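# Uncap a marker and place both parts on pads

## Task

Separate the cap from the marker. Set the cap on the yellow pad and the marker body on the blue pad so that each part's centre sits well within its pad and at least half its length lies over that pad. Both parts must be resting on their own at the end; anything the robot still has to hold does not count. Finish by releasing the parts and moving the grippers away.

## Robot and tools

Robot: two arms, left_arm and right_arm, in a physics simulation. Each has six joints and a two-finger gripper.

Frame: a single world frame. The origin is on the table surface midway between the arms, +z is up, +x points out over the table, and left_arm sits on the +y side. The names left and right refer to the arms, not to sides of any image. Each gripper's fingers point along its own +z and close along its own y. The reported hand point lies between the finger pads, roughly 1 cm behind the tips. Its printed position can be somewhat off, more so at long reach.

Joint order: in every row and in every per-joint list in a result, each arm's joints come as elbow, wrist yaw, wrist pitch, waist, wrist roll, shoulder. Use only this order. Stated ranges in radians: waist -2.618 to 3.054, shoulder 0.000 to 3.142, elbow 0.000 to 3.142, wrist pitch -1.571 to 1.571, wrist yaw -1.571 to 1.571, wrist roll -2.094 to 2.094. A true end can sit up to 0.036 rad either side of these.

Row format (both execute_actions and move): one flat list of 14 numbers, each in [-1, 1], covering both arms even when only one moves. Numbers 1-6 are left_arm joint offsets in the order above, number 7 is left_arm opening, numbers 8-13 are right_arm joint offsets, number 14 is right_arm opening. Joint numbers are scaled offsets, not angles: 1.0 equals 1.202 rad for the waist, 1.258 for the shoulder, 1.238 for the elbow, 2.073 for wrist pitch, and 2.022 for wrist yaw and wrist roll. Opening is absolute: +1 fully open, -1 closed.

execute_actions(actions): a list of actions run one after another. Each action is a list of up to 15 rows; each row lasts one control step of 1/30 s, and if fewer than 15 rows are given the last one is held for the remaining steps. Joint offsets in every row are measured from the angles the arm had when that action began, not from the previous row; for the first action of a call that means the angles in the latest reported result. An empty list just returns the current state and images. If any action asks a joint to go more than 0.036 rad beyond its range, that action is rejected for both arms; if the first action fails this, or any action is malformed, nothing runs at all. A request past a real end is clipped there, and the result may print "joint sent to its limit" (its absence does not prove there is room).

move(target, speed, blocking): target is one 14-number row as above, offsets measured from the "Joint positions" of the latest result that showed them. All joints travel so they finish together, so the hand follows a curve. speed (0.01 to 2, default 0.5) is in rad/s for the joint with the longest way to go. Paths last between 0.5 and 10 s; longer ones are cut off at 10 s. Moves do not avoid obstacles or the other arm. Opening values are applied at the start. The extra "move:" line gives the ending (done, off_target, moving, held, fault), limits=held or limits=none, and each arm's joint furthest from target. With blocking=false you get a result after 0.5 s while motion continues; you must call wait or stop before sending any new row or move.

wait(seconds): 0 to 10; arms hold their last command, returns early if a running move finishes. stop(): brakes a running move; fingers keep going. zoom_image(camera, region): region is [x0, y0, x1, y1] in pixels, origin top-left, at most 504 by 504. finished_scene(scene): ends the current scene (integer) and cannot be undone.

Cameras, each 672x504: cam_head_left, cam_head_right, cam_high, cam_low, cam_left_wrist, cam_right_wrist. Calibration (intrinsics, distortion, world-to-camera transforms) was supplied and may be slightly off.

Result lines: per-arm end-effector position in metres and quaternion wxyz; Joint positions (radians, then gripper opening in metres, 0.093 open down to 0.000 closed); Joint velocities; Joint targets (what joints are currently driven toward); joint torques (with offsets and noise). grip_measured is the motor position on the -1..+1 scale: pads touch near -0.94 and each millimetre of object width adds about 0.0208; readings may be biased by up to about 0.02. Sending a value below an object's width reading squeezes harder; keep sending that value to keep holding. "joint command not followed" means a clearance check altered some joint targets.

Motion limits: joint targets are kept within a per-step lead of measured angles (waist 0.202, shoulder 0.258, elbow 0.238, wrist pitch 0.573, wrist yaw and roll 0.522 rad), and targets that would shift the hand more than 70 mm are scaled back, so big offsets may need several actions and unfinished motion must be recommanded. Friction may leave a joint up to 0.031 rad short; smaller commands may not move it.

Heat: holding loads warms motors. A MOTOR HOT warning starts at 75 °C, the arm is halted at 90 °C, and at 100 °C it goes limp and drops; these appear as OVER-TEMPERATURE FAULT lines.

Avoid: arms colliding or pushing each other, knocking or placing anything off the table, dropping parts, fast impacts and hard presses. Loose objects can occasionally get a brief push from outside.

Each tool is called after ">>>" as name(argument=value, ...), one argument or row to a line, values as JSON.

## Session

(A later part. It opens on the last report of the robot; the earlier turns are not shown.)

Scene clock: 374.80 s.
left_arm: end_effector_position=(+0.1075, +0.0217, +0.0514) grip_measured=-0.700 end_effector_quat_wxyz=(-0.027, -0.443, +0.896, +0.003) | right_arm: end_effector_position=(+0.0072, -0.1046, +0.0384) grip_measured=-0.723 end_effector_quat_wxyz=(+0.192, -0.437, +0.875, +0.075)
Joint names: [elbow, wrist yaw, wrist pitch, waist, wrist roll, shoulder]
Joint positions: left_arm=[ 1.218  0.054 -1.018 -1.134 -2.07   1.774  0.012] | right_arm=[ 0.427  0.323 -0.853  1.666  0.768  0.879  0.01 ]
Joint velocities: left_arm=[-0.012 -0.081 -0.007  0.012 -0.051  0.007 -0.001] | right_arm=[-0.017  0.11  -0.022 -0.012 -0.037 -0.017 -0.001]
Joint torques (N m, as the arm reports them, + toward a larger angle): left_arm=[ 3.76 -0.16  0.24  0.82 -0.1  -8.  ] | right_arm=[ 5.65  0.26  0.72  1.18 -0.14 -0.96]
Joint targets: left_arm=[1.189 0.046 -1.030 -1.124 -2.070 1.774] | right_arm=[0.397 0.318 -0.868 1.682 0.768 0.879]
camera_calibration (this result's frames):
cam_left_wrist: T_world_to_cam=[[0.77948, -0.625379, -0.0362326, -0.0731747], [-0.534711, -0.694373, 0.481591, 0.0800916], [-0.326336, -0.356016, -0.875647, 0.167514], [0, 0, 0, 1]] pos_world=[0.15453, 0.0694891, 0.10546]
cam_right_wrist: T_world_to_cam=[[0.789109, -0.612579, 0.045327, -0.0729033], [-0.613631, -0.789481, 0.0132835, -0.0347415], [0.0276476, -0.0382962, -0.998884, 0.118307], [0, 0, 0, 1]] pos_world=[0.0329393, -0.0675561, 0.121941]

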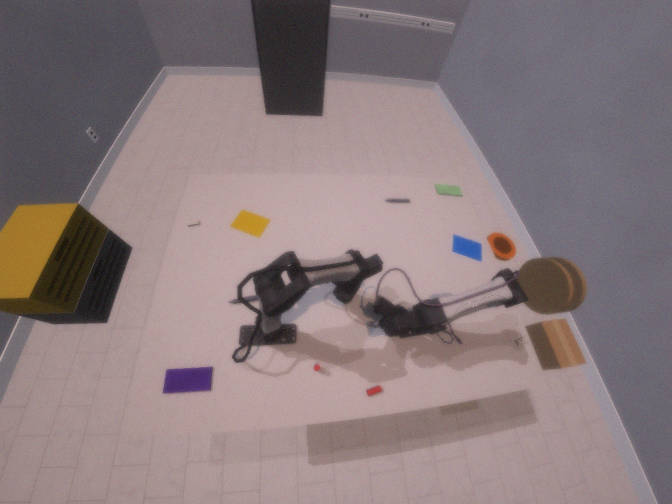

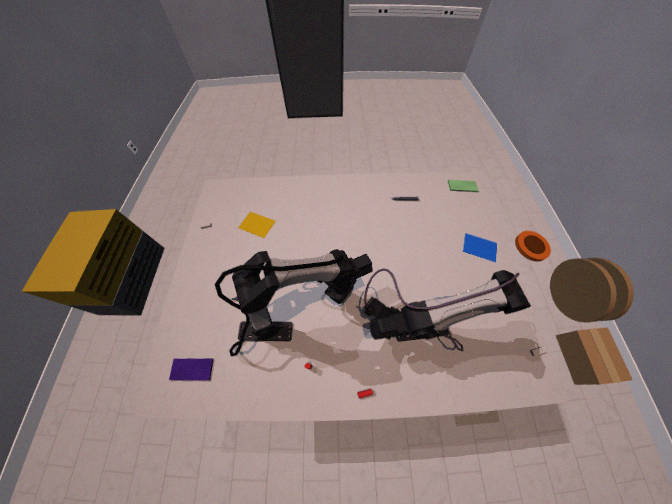

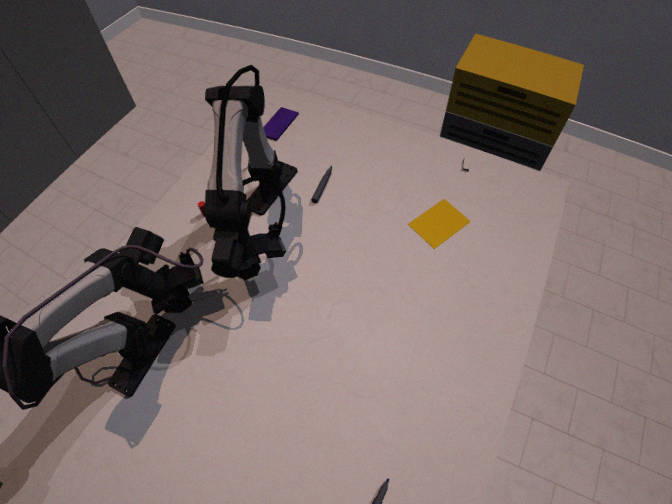

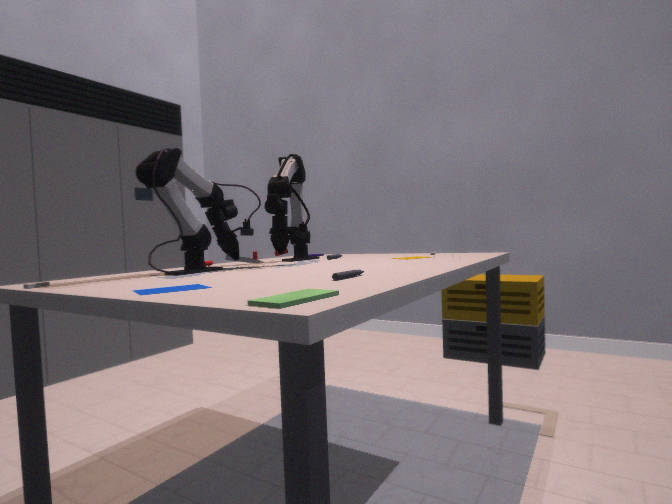

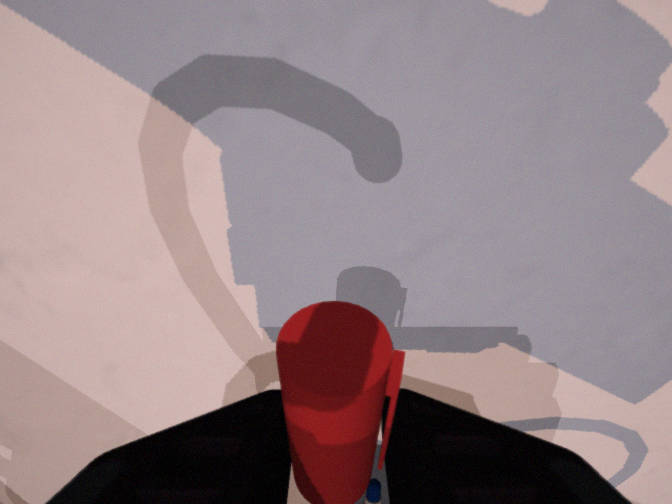

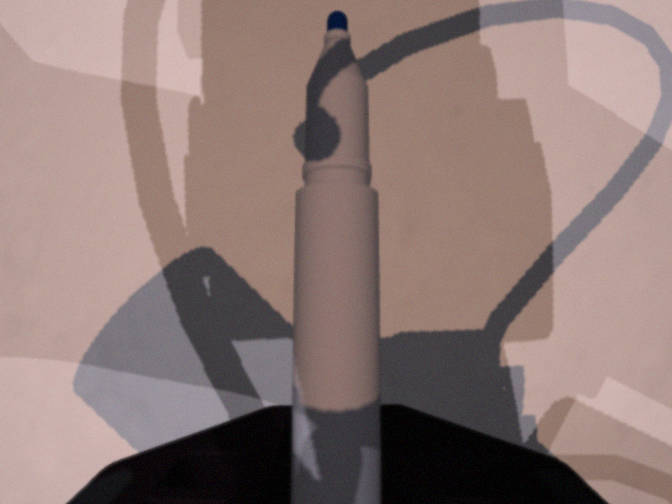

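>>> move(
  target=[0.4523, 0.046, -0.0695, 0.9151, 0.0, 0.2385, -0.78, 0.3393, -0.0791, 0.1447, -1.0, -0.19, 0.3498, -0.85],
  speed=1.3,
)

Scene clock: 445.53 s.
left_arm: end_effector_position=(+0.4109, +0.2678, +0.0944) grip_measured=-0.698 end_effector_quat_wxyz=(+0.031, +0.842, -0.531, +0.088) | right_arm: end_effector_position=(+0.2635, -0.1336, +0.0994) grip_measured=-0.724 end_effector_quat_wxyz=(+0.263, -0.050, +0.963, +0.041)
Joint names: [elbow, wrist yaw, wrist pitch, waist, wrist roll, shoulder]
Joint positions: left_arm=[ 1.753  0.141 -1.15  -0.026 -2.07   2.05   0.012] | right_arm=[ 0.823  0.171 -0.578  0.472  0.394  1.302  0.01 ]
Joint velocities: left_arm=[ 0.032 -0.037  0.007 -0.017  0.051 -0.002 -0.001] | right_arm=[ 0.007  0.051 -0.066 -0.002 -0.037 -0.017 -0.001]
Joint torques (N m, as the arm reports them, + toward a larger angle): left_arm=[ 7.63 -0.01  0.48 -0.51 -0.09 -9.18] | right_arm=[11.09  0.12  1.6  -0.55 -0.26 -3.95]
Joint targets: left_arm=[1.777 0.147 -1.162 -0.034 -2.070 2.074] | right_arm=[0.848 0.163 -0.553 0.464 0.384 1.319]
move: off_target (left_arm, right_arm); limits=none; left_arm: farthest joint: the elbow, 0.025 radians from its target (0.560 radians at the start); right_arm: farthest joint: the wrist pitch, 0.025 radians from its target (0.300 radians at the start)
camera_calibration (this result's frames):
cam_left_wrist: T_world_to_cam=[[0.909902, 0.413108, 0.0376812, -0.492861], [0.311679, -0.740775, 0.59507, 0.0464802], [0.273741, -0.529711, -0.80279, 0.184809], [0, 0, 0, 1]] pos_world=[0.383378, 0.335932, 0.139276]
cam_right_wrist: T_world_to_cam=[[0.110478, -0.992862, -0.0449502, -0.158661], [-0.988567, -0.105106, -0.108112, 0.301115], [0.102616, 0.0563803, -0.993122, 0.163272], [0, 0, 0, 1]] pos_world=[0.298447, -0.135084, 0.187571]

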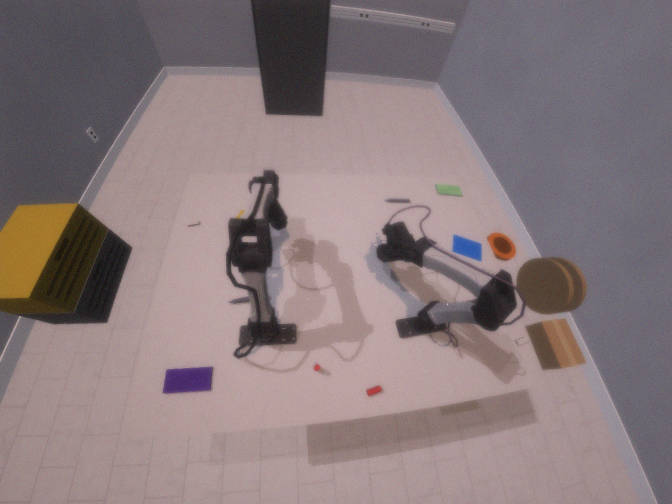

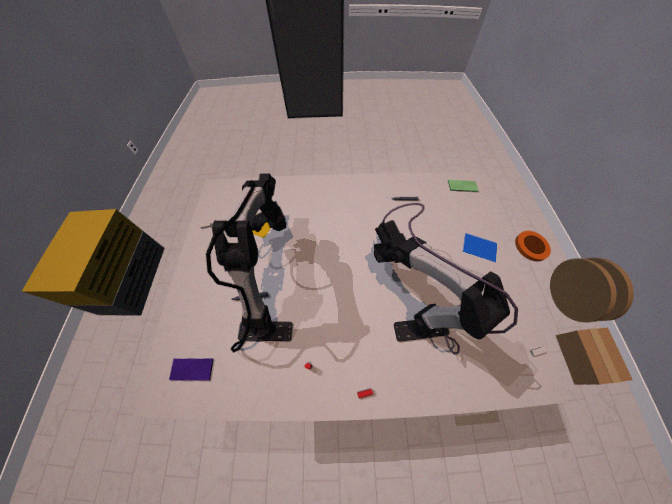

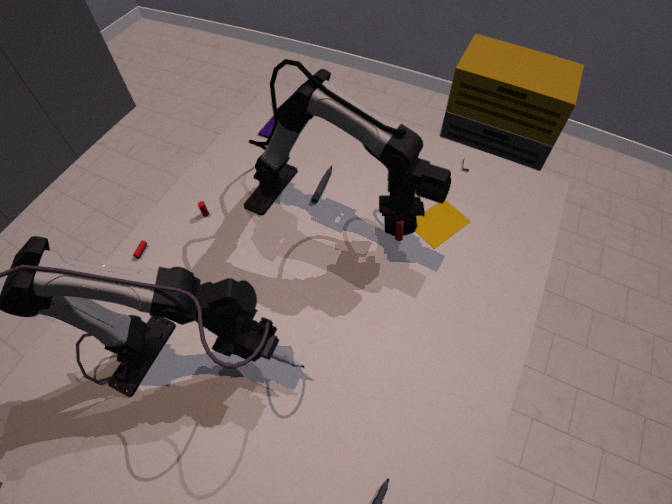

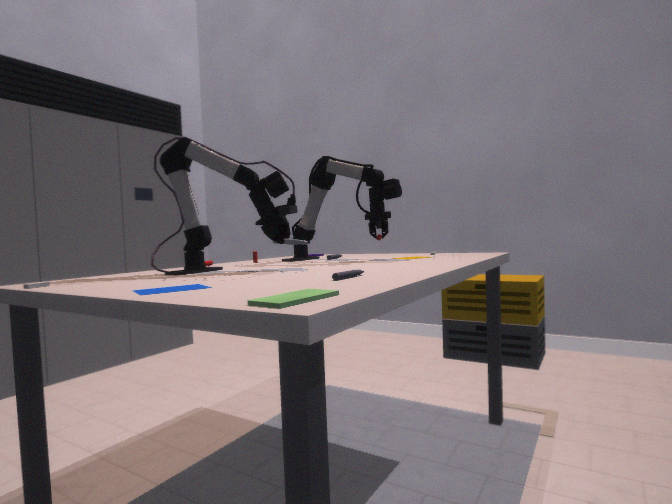

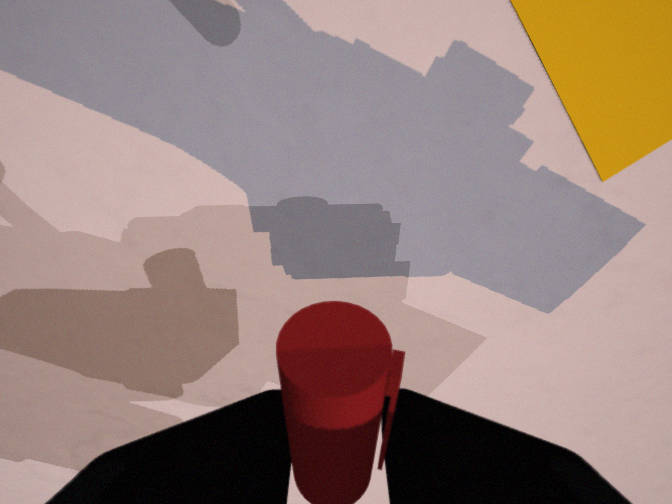

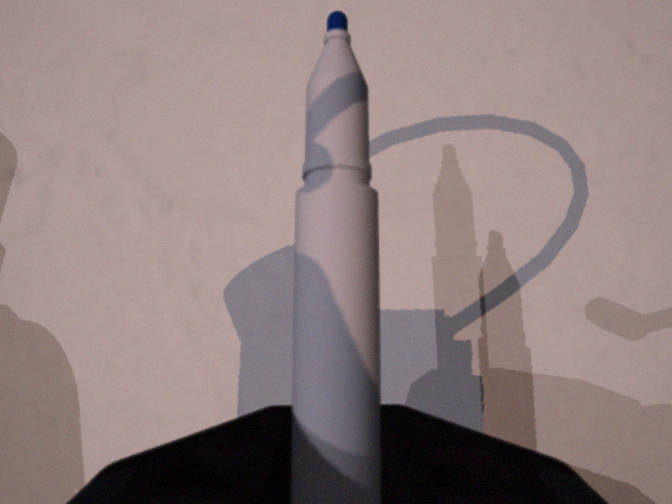

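>>> move(
  target=[0.3885, 0.0514, -0.0275, 0.2646, 0.0, 0.3362, -0.78, 0.3352, 0.0366, 0.1110, -1.0, -0.0277, 0.4475, -0.85],
  speed=1.3,
)

Scene clock: 459.80 s.
left_arm: end_effector_position=(+0.4888, +0.4086, +0.0444) grip_measured=-0.698 end_effector_quat_wxyz=(+0.052, +0.909, -0.393, +0.125) | right_arm: end_effector_position=(+0.3118, -0.5806, +0.0674) grip_measured=-0.725 end_effector_quat_wxyz=(+0.252, +0.492, +0.819, -0.157)
Joint names: [elbow, wrist yaw, wrist pitch, waist, wrist roll, shoulder]
Joint positions: left_arm=[ 2.209  0.238 -1.194  0.291 -2.07   2.454  0.012] | right_arm=[ 1.212  0.241 -0.373 -0.735  0.349  1.852  0.01 ]
Joint velocities: left_arm=[ 0.022  0.037  0.037 -0.022 -0.037 -0.002  0.   ] | right_arm=[ 0.002 -0.022 -0.037  0.002 -0.007  0.002 -0.   ]
Joint torques (N m, as the arm reports them, + toward a larger angle): left_arm=[  7.65   0.07   0.48   0.23  -0.09 -12.52] | right_arm=[10.87  0.26  1.67  0.47 -0.26 -9.94]
Joint targets: left_arm=[2.234 0.245 -1.207 0.292 -2.070 2.473] | right_arm=[1.238 0.245 -0.348 -0.729 0.339 1.864]
move: off_target (left_arm, right_arm); limits=none; left_arm: farthest joint: the elbow, 0.025 radians from its target (0.481 radians at the start); right_arm: farthest joint: the elbow, 0.026 radians from its target (0.415 radians at the start)
camera_calibration (this result's frames):
cam_left_wrist: T_world_to_cam=[[0.743457, 0.66878, 0.00213887, -0.641473], [0.498182, -0.555938, 0.665393, -0.0135863], [0.446191, -0.493625, -0.746491, 0.0964212], [0, 0, 0, 1]] pos_world=[0.440654, 0.469048, 0.0823898]
cam_right_wrist: T_world_to_cam=[[-0.887927, -0.459709, 0.0159389, 0.00753578], [-0.455247, 0.873293, -0.173522, 0.704607], [0.06585, -0.161331, -0.984701, 0.0362894], [0, 0, 0, 1]] pos_world=[0.325072, -0.60601, 0.157879]

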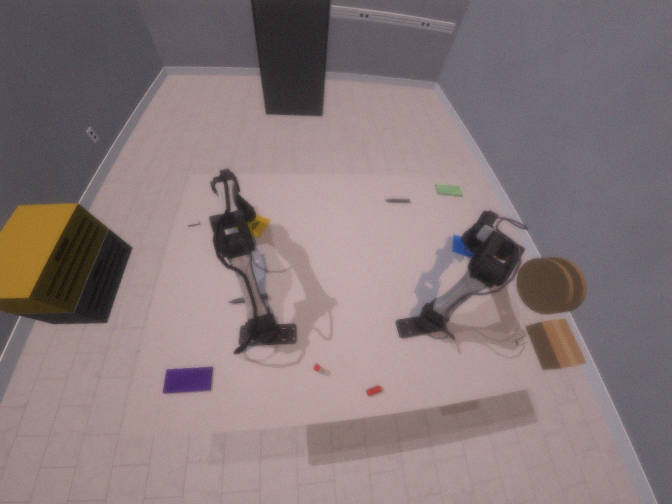

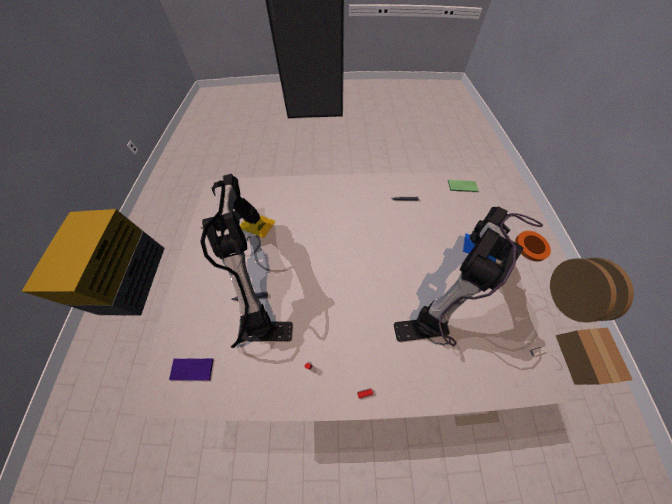

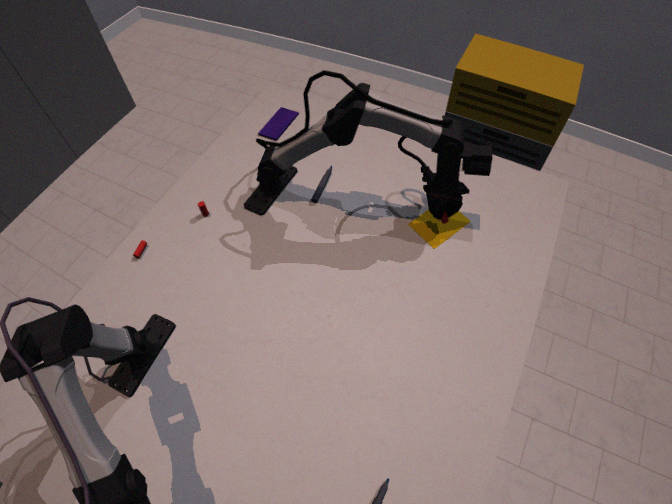

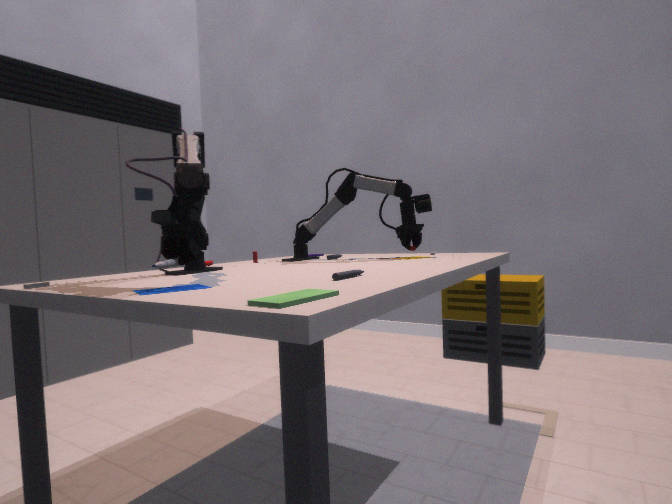

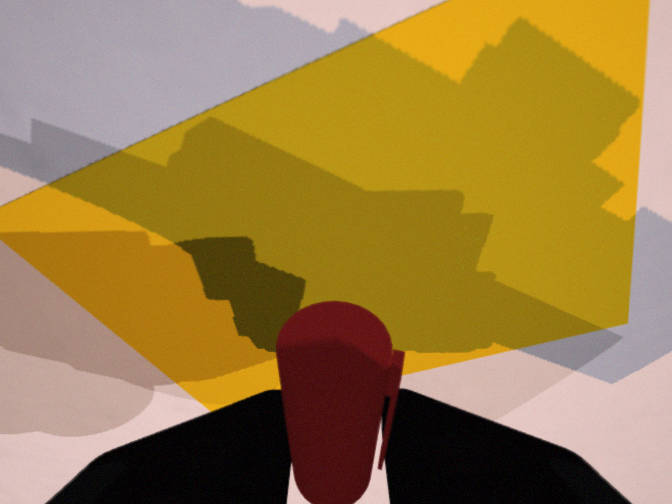

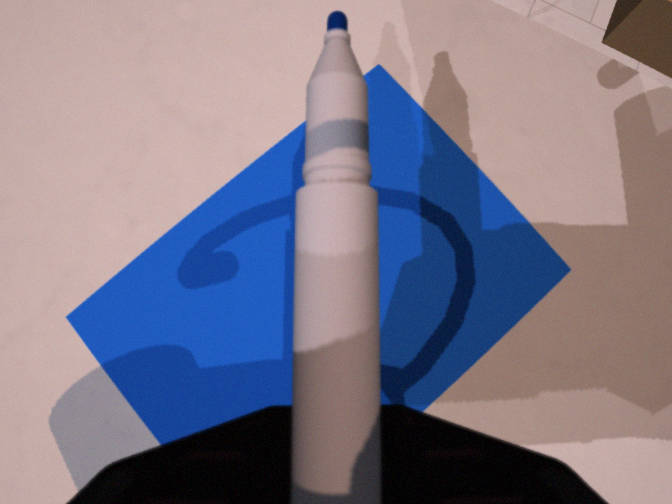

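>>> zoom_image(
  camera="cam_low",
  region=[120, 220, 230, 305],
)

>>> zoom_image(
  camera="cam_low",
  region=[380, 215, 450, 270],
)

Region (120, 220, 230, 305) of cam_low's 672x504 image, scaled by 4.582, with more detail than that image has; it fills the top 389 rows of this view, and the rest is white.

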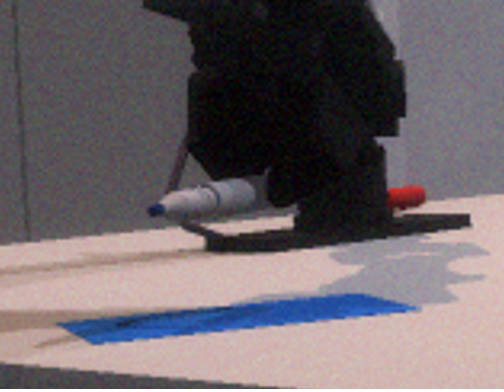

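Region (380, 215, 450, 270) of cam_low's 672x504 image, scaled by 7.200, with more detail than that image has; it fills the top 396 rows of this view, and the rest is white.

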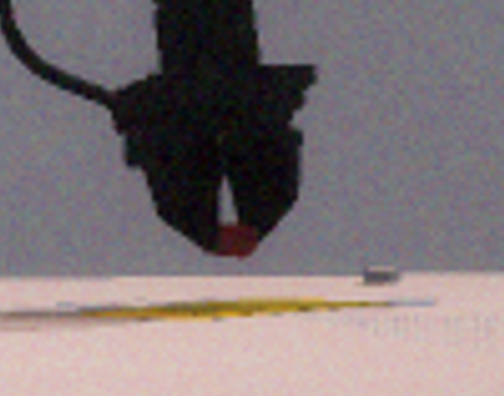

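>>> move(
  target=[-0.1182, 0.0, 0.0624, 0.0, 0.0, 0.0, -0.78, -0.0816, 0.0, 0.1081, 0.0, 0.0, 0.1025, -0.85],
  speed=0.3,
)

Scene clock: 497.57 s.
left_arm: end_effector_position=(+0.4873, +0.4080, +0.0146) grip_measured=-0.698 end_effector_quat_wxyz=(+0.052, +0.909, -0.393, +0.126) | right_arm: end_effector_position=(+0.3183, -0.5860, +0.0187) grip_measured=-0.725 end_effector_quat_wxyz=(+0.258, +0.491, +0.817, -0.159)
Joint names: [elbow, wrist yaw, wrist pitch, waist, wrist roll, shoulder]
Joint positions: left_arm=[ 2.09   0.239 -1.073  0.291 -2.07   2.454  0.012] | right_arm=[ 1.138  0.243 -0.175 -0.735  0.348  1.962  0.01 ]
Joint velocities: left_arm=[-0.007 -0.007  0.022  0.002 -0.022 -0.002 -0.001] | right_arm=[ 0.007  0.022 -0.007 -0.002  0.007  0.007 -0.001]
Joint torques (N m, as the arm reports them, + toward a larger angle): left_arm=[  4.26   0.02   0.65   0.05  -0.09 -13.94] | right_arm=[  5.49   0.2    1.69   0.02  -0.14 -10.05]
Joint targets: left_arm=[2.063 0.238 -1.065 0.291 -2.070 2.454] | right_arm=[1.111 0.241 -0.149 -0.735 0.348 1.981]
move: off_target (left_arm, right_arm); limits=none; left_arm: farthest joint: the elbow, 0.028 radians from its target (0.147 radians at the start); right_arm: farthest joint: the elbow, 0.027 radians from its target (0.101 radians at the start)
camera_calibration (this result's frames):
cam_left_wrist: T_world_to_cam=[[0.74352, 0.668706, 0.00316944, -0.639974], [0.497012, -0.555776, 0.666402, 0.00720629], [0.447389, -0.493908, -0.745586, 0.0740347], [0, 0, 0, 1]] pos_world=[0.43913, 0.468526, 0.0524253]
cam_right_wrist: T_world_to_cam=[[-0.888389, -0.458941, 0.0117387, 0.0122131], [-0.45284, 0.871801, -0.186812, 0.702452], [0.0755019, -0.171278, -0.982326, -0.021892], [0, 0, 0, 1]] pos_world=[0.330601, -0.610543, 0.109578]

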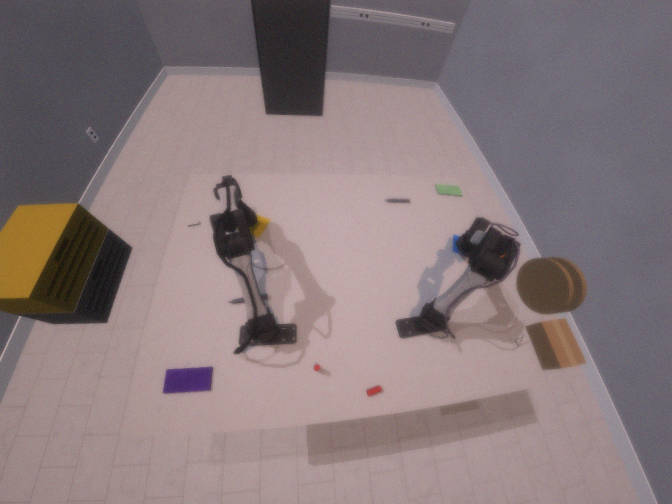

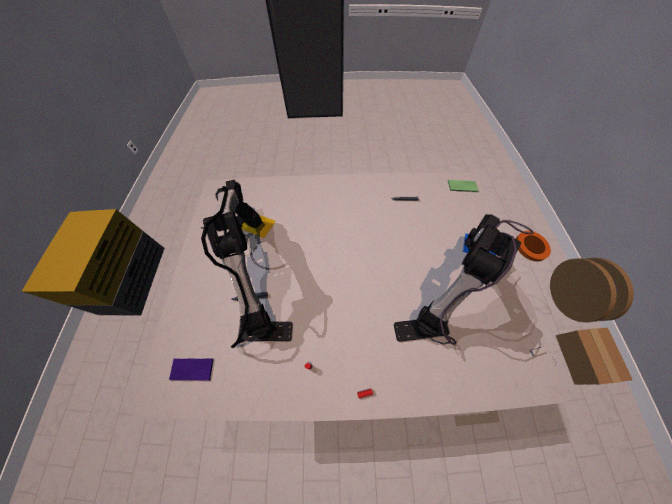

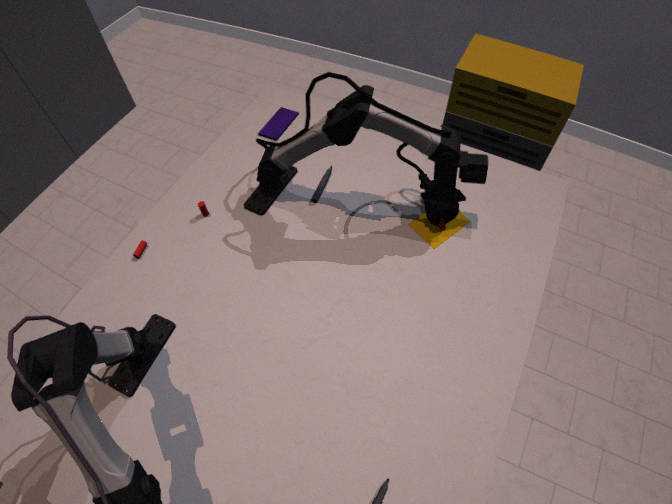

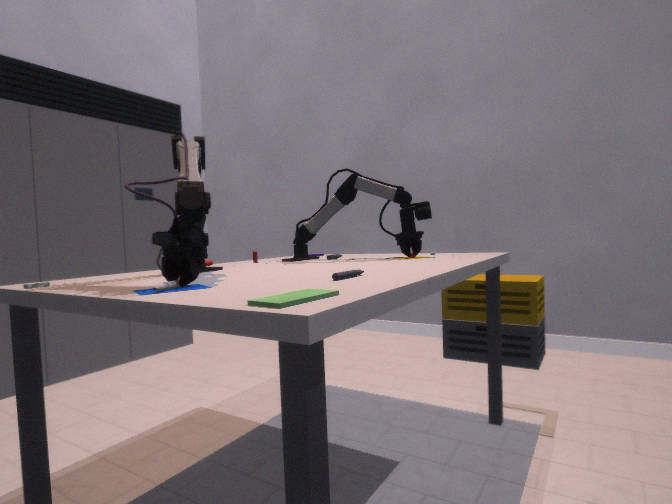

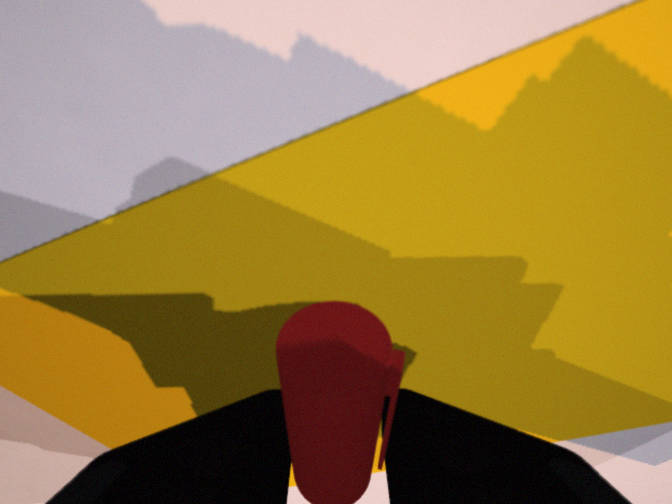

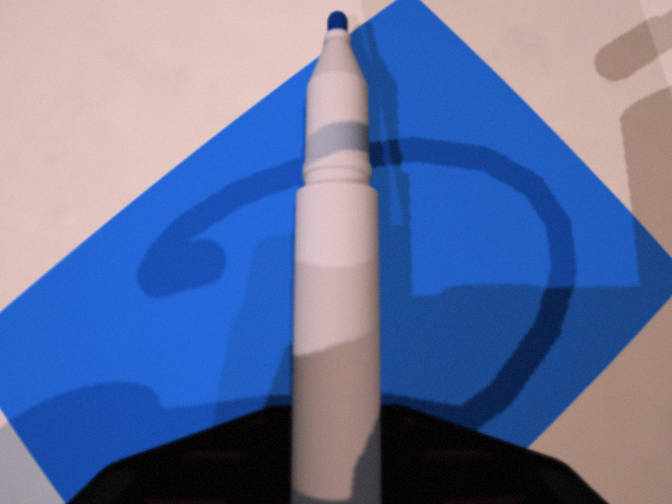

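>>> zoom_image(
  camera="cam_low",
  region=[130, 255, 220, 305],
)

>>> zoom_image(
  camera="cam_low",
  region=[385, 230, 440, 270],
)

Region (130, 255, 220, 305) of cam_low's 672x504 image, scaled by 5.600, with more detail than that image has.

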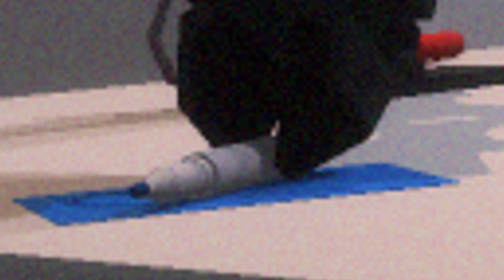

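Region (385, 230, 440, 270) of cam_low's 672x504 image, scaled by 9.164, with more detail than that image has; it fills the top 367 rows of this view, and the rest is white.

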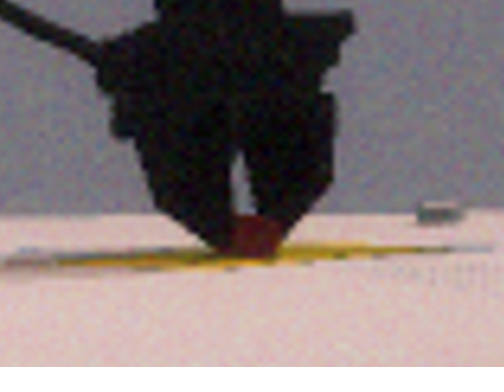

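>>> execute_actions(
  actions=[
    [[-0.0226,0,0,0,0,0,-0.74,-0.0228,0,0.008,0,0,0.0155,-0.80],[-0.0230,0,0,0,0,0,-0.72,-0.0240,0,0.008,0,0,0.0161,-0.76],[-0.0235,0,0,0,0,0,-0.70,-0.0252,0,0.008,0,0,0.0167,-0.73],[-0.0240,0,0,0,0,0,-0.68,-0.0264,0,0.008,0,0,0.0173,-0.72],[-0.0245,0,0,0,0,0,-0.66,-0.0275,0,0.008,0,0,0.0179,-0.71],[-0.0250,0,0,0,0,0,-0.64,-0.0283,0,0.008,0,0,0.0183,-0.70],[-0.0250,0,0,0,0,0,-0.62,-0.0283,0,0.008,0,0,0.0183,-0.68],[-0.0250,0,0,0,0,0,-0.59,-0.0283,0,0.008,0,0,0.0183,-0.66],[-0.0200,0,0,0,0,0,-0.56,-0.0250,0,0.008,0,0,0.0160,-0.63],[-0.0150,0,0,0,0,0,-0.53,-0.0200,0,0.006,0,0,0.0130,-0.60],[-0.0100,0,0,0,0,0,-0.50,-0.0150,0,0.004,0,0,0.0100,-0.57],[-0.0070,0,0,0,0,0,-0.47,-0.0100,0,0.002,0,0,0.0070,-0.54],[-0.0050,0,0,0,0,0,-0.43,-0.0070,0,0,0,0,0.0050,-0.50],[-0.0030,0,0,0,0,0,-0.38,-0.0050,0,0,0,0,0.0030,-0.45],[-0.0020,0,0,0,0,0,-0.30,-0.0050,0,0,0,0,0.0030,-0.38]],
  ],
)

Scene clock: 514.53 s.
left_arm: end_effector_position=(+0.4874, +0.4080, +0.0146) grip_measured=-0.335 end_effector_quat_wxyz=(+0.052, +0.909, -0.393, +0.126) | right_arm: end_effector_position=(+0.3170, -0.5863, +0.0179) grip_measured=-0.412 end_effector_quat_wxyz=(+0.258, +0.492, +0.816, -0.161)
Joint names: [elbow, wrist yaw, wrist pitch, waist, wrist roll, shoulder]
Joint positions: left_arm=[ 2.09   0.239 -1.073  0.291 -2.07   2.454  0.029] | right_arm=[ 1.133  0.249 -0.17  -0.735  0.348  1.962  0.025]
Joint velocities: left_arm=[ 0.012  0.066 -0.051 -0.007 -0.007 -0.012  0.069] | right_arm=[-0.017  0.007 -0.022  0.007 -0.037 -0.022  0.06 ]
Joint torques (N m, as the arm reports them, + toward a larger angle): left_arm=[  5.89   0.02   0.64   0.05  -0.08 -13.93] | right_arm=[  7.79   0.12   1.41   0.01  -0.14 -11.27]
Joint targets: left_arm=[2.088 0.239 -1.074 0.291 -2.070 2.454] | right_arm=[1.132 0.242 -0.175 -0.735 0.348 1.966]
camera_calibration (this result's frames):
cam_left_wrist: T_world_to_cam=[[0.743519, 0.668706, 0.00351115, -0.640059], [0.496767, -0.555844, 0.666528, 0.00731399], [0.447663, -0.493832, -0.745472, 0.0738506], [0, 0, 0, 1]] pos_world=[0.439203, 0.468546, 0.0524259]
cam_right_wrist: T_world_to_cam=[[-0.889856, -0.455947, 0.0163993, 0.0131081], [-0.450553, 0.872534, -0.188911, 0.701705], [0.0718244, -0.175492, -0.981857, -0.0239741], [0, 0, 0, 1]] pos_world=[0.329542, -0.610492, 0.108806]

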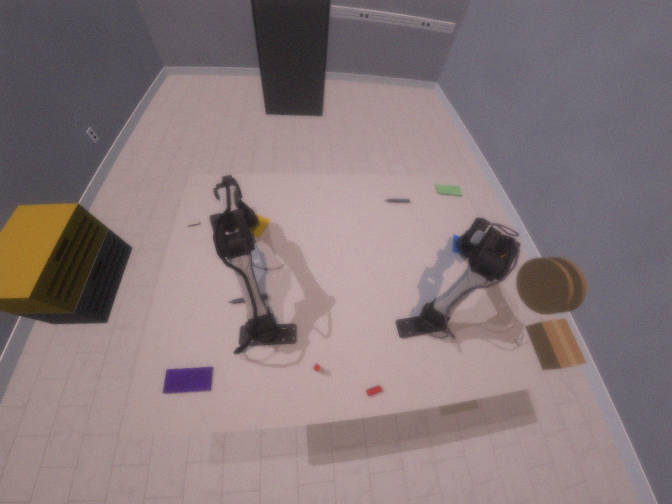

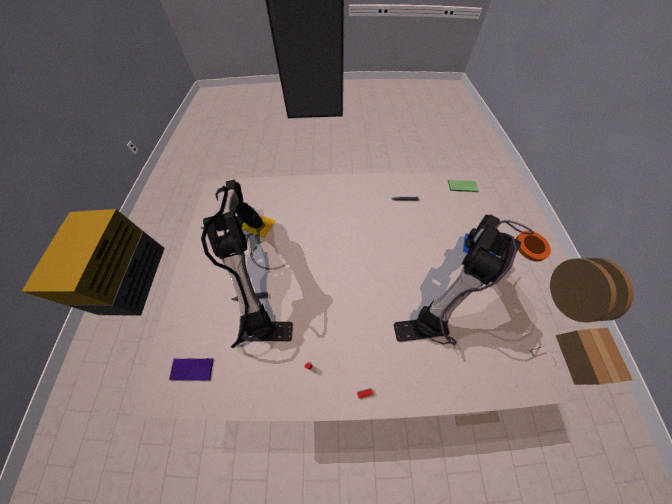

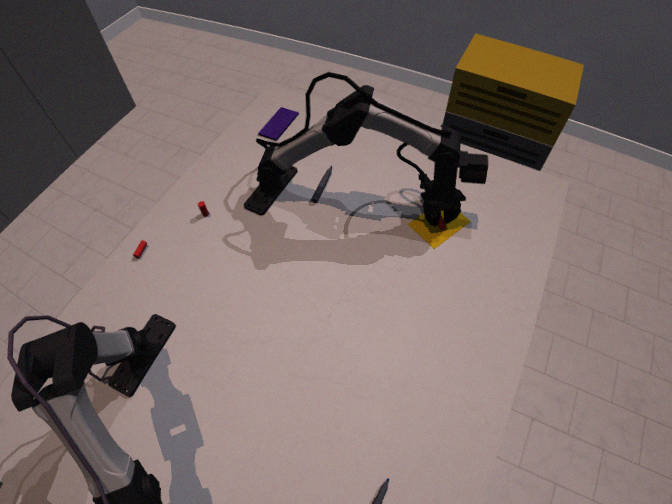

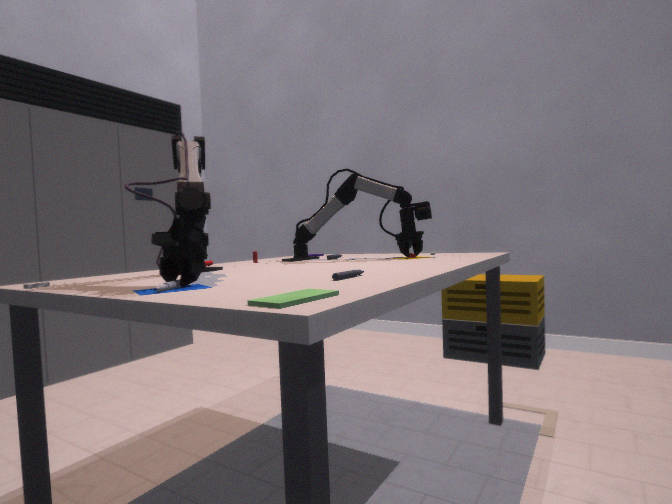

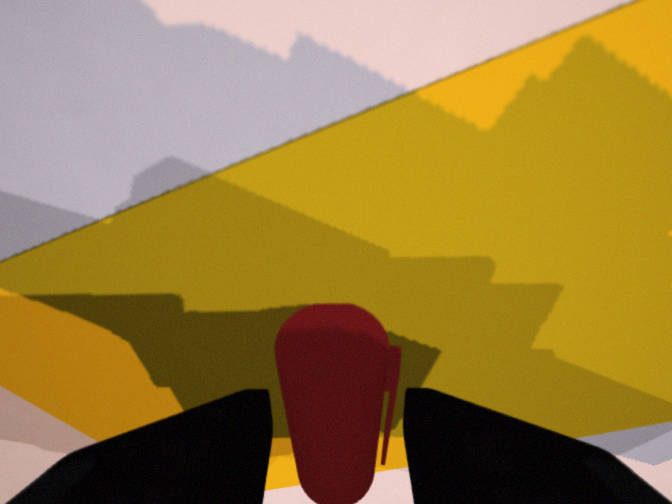

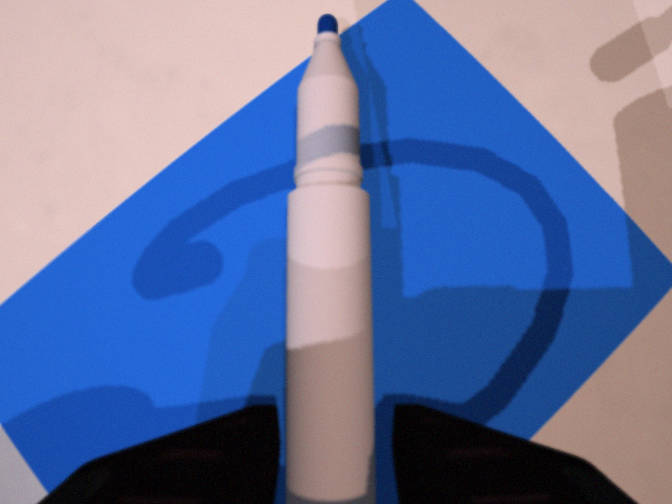

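>>> move(
  target=[0.0, 0.0, -0.06, 0.0, 0.0, -0.40, 0.5, 0.0, 0.0, -0.04, 0.0, 0.0, -0.40, 0.5],
  speed=0.8,
)

Scene clock: 519.27 s.
left_arm: end_effector_position=(+0.4530, +0.3985, +0.2505) grip_measured=+0.498 end_effector_quat_wxyz=(-0.073, +0.870, -0.402, +0.277) | right_arm: end_effector_position=(+0.3036, -0.5771, +0.2263) grip_measured=+0.498 end_effector_quat_wxyz=(+0.454, +0.475, +0.731, -0.185)
Joint names: [elbow, wrist yaw, wrist pitch, waist, wrist roll, shoulder]
Joint positions: left_arm=[ 2.09   0.239 -1.184  0.291 -2.07   1.942  0.069] | right_arm=[ 1.133  0.255 -0.238 -0.735  0.348  1.462  0.069]
Joint velocities: left_arm=[ 0.002  0.095 -0.051  0.007 -0.037 -0.007 -0.001] | right_arm=[ 0.002 -0.095  0.007  0.007  0.022  0.017  0.   ]
Joint torques (N m, as the arm reports them, + toward a larger angle): left_arm=[ 6.24  0.02  1.29  0.05 -0.07 -9.71] | right_arm=[ 9.69  0.11  1.83  0.08 -0.16 -8.2 ]
Joint targets: left_arm=[2.090 0.239 -1.197 0.291 -2.070 1.951] | right_arm=[1.133 0.249 -0.253 -0.735 0.348 1.459]
move: done; limits=none; left_arm: farthest joint: the wrist pitch, 0.013 radians from its target (0.124 radians at the start); right_arm: farthest joint: the wrist pitch, 0.015 radians from its target (0.083 radians at the start)
camera_calibration (this result's frames):
cam_left_wrist: T_world_to_cam=[[0.673902, 0.649305, 0.352504, -0.657074], [0.221302, -0.632611, 0.742179, -0.00178536], [0.704898, -0.422146, -0.57001, 0.0713697], [0, 0, 0, 1]] pos_world=[0.39289, 0.45564, 0.273628]
cam_right_wrist: T_world_to_cam=[[-0.867586, -0.471468, -0.158155, 0.0257236], [-0.320685, 0.773502, -0.546678, 0.711335], [0.380074, -0.423572, -0.822272, -0.0895979], [0, 0, 0, 1]] pos_world=[0.284486, -0.576042, 0.319265]

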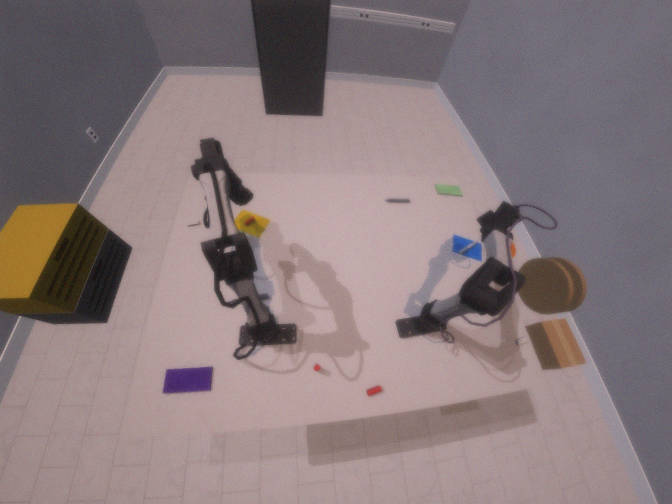

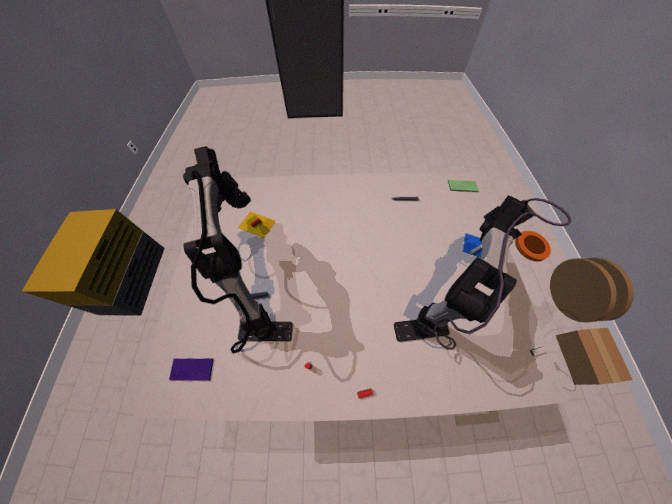

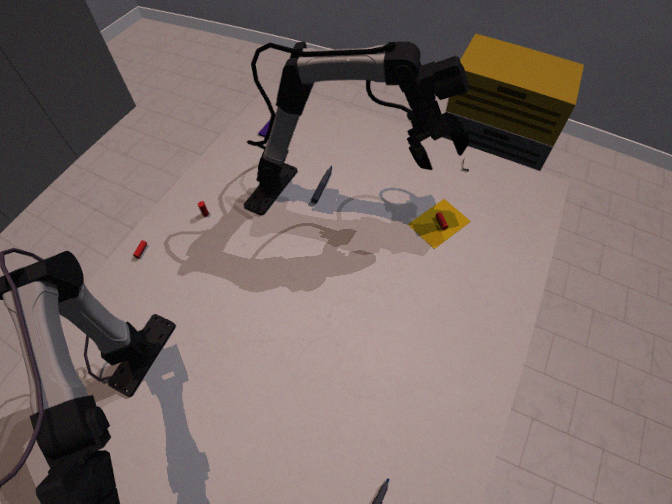

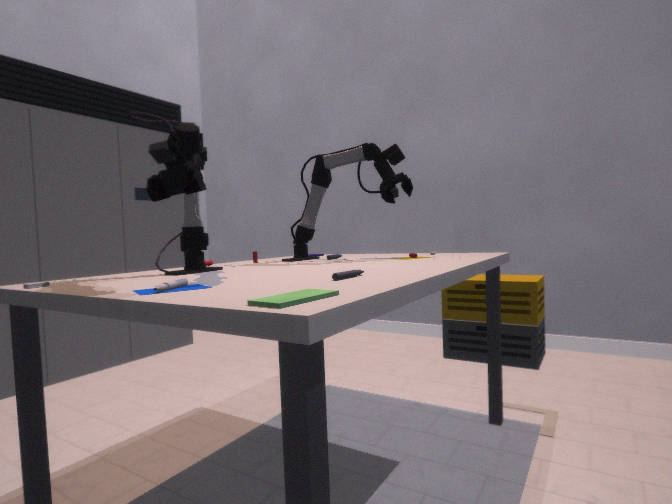

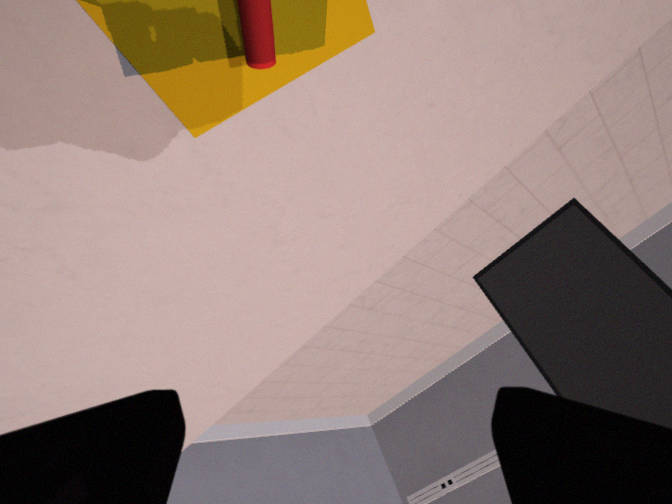

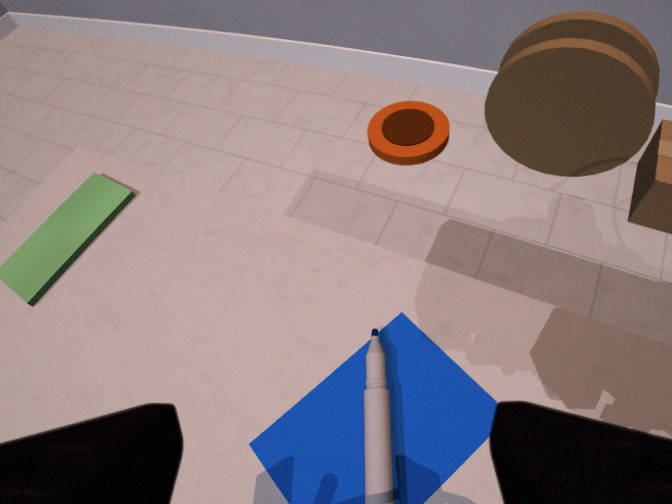

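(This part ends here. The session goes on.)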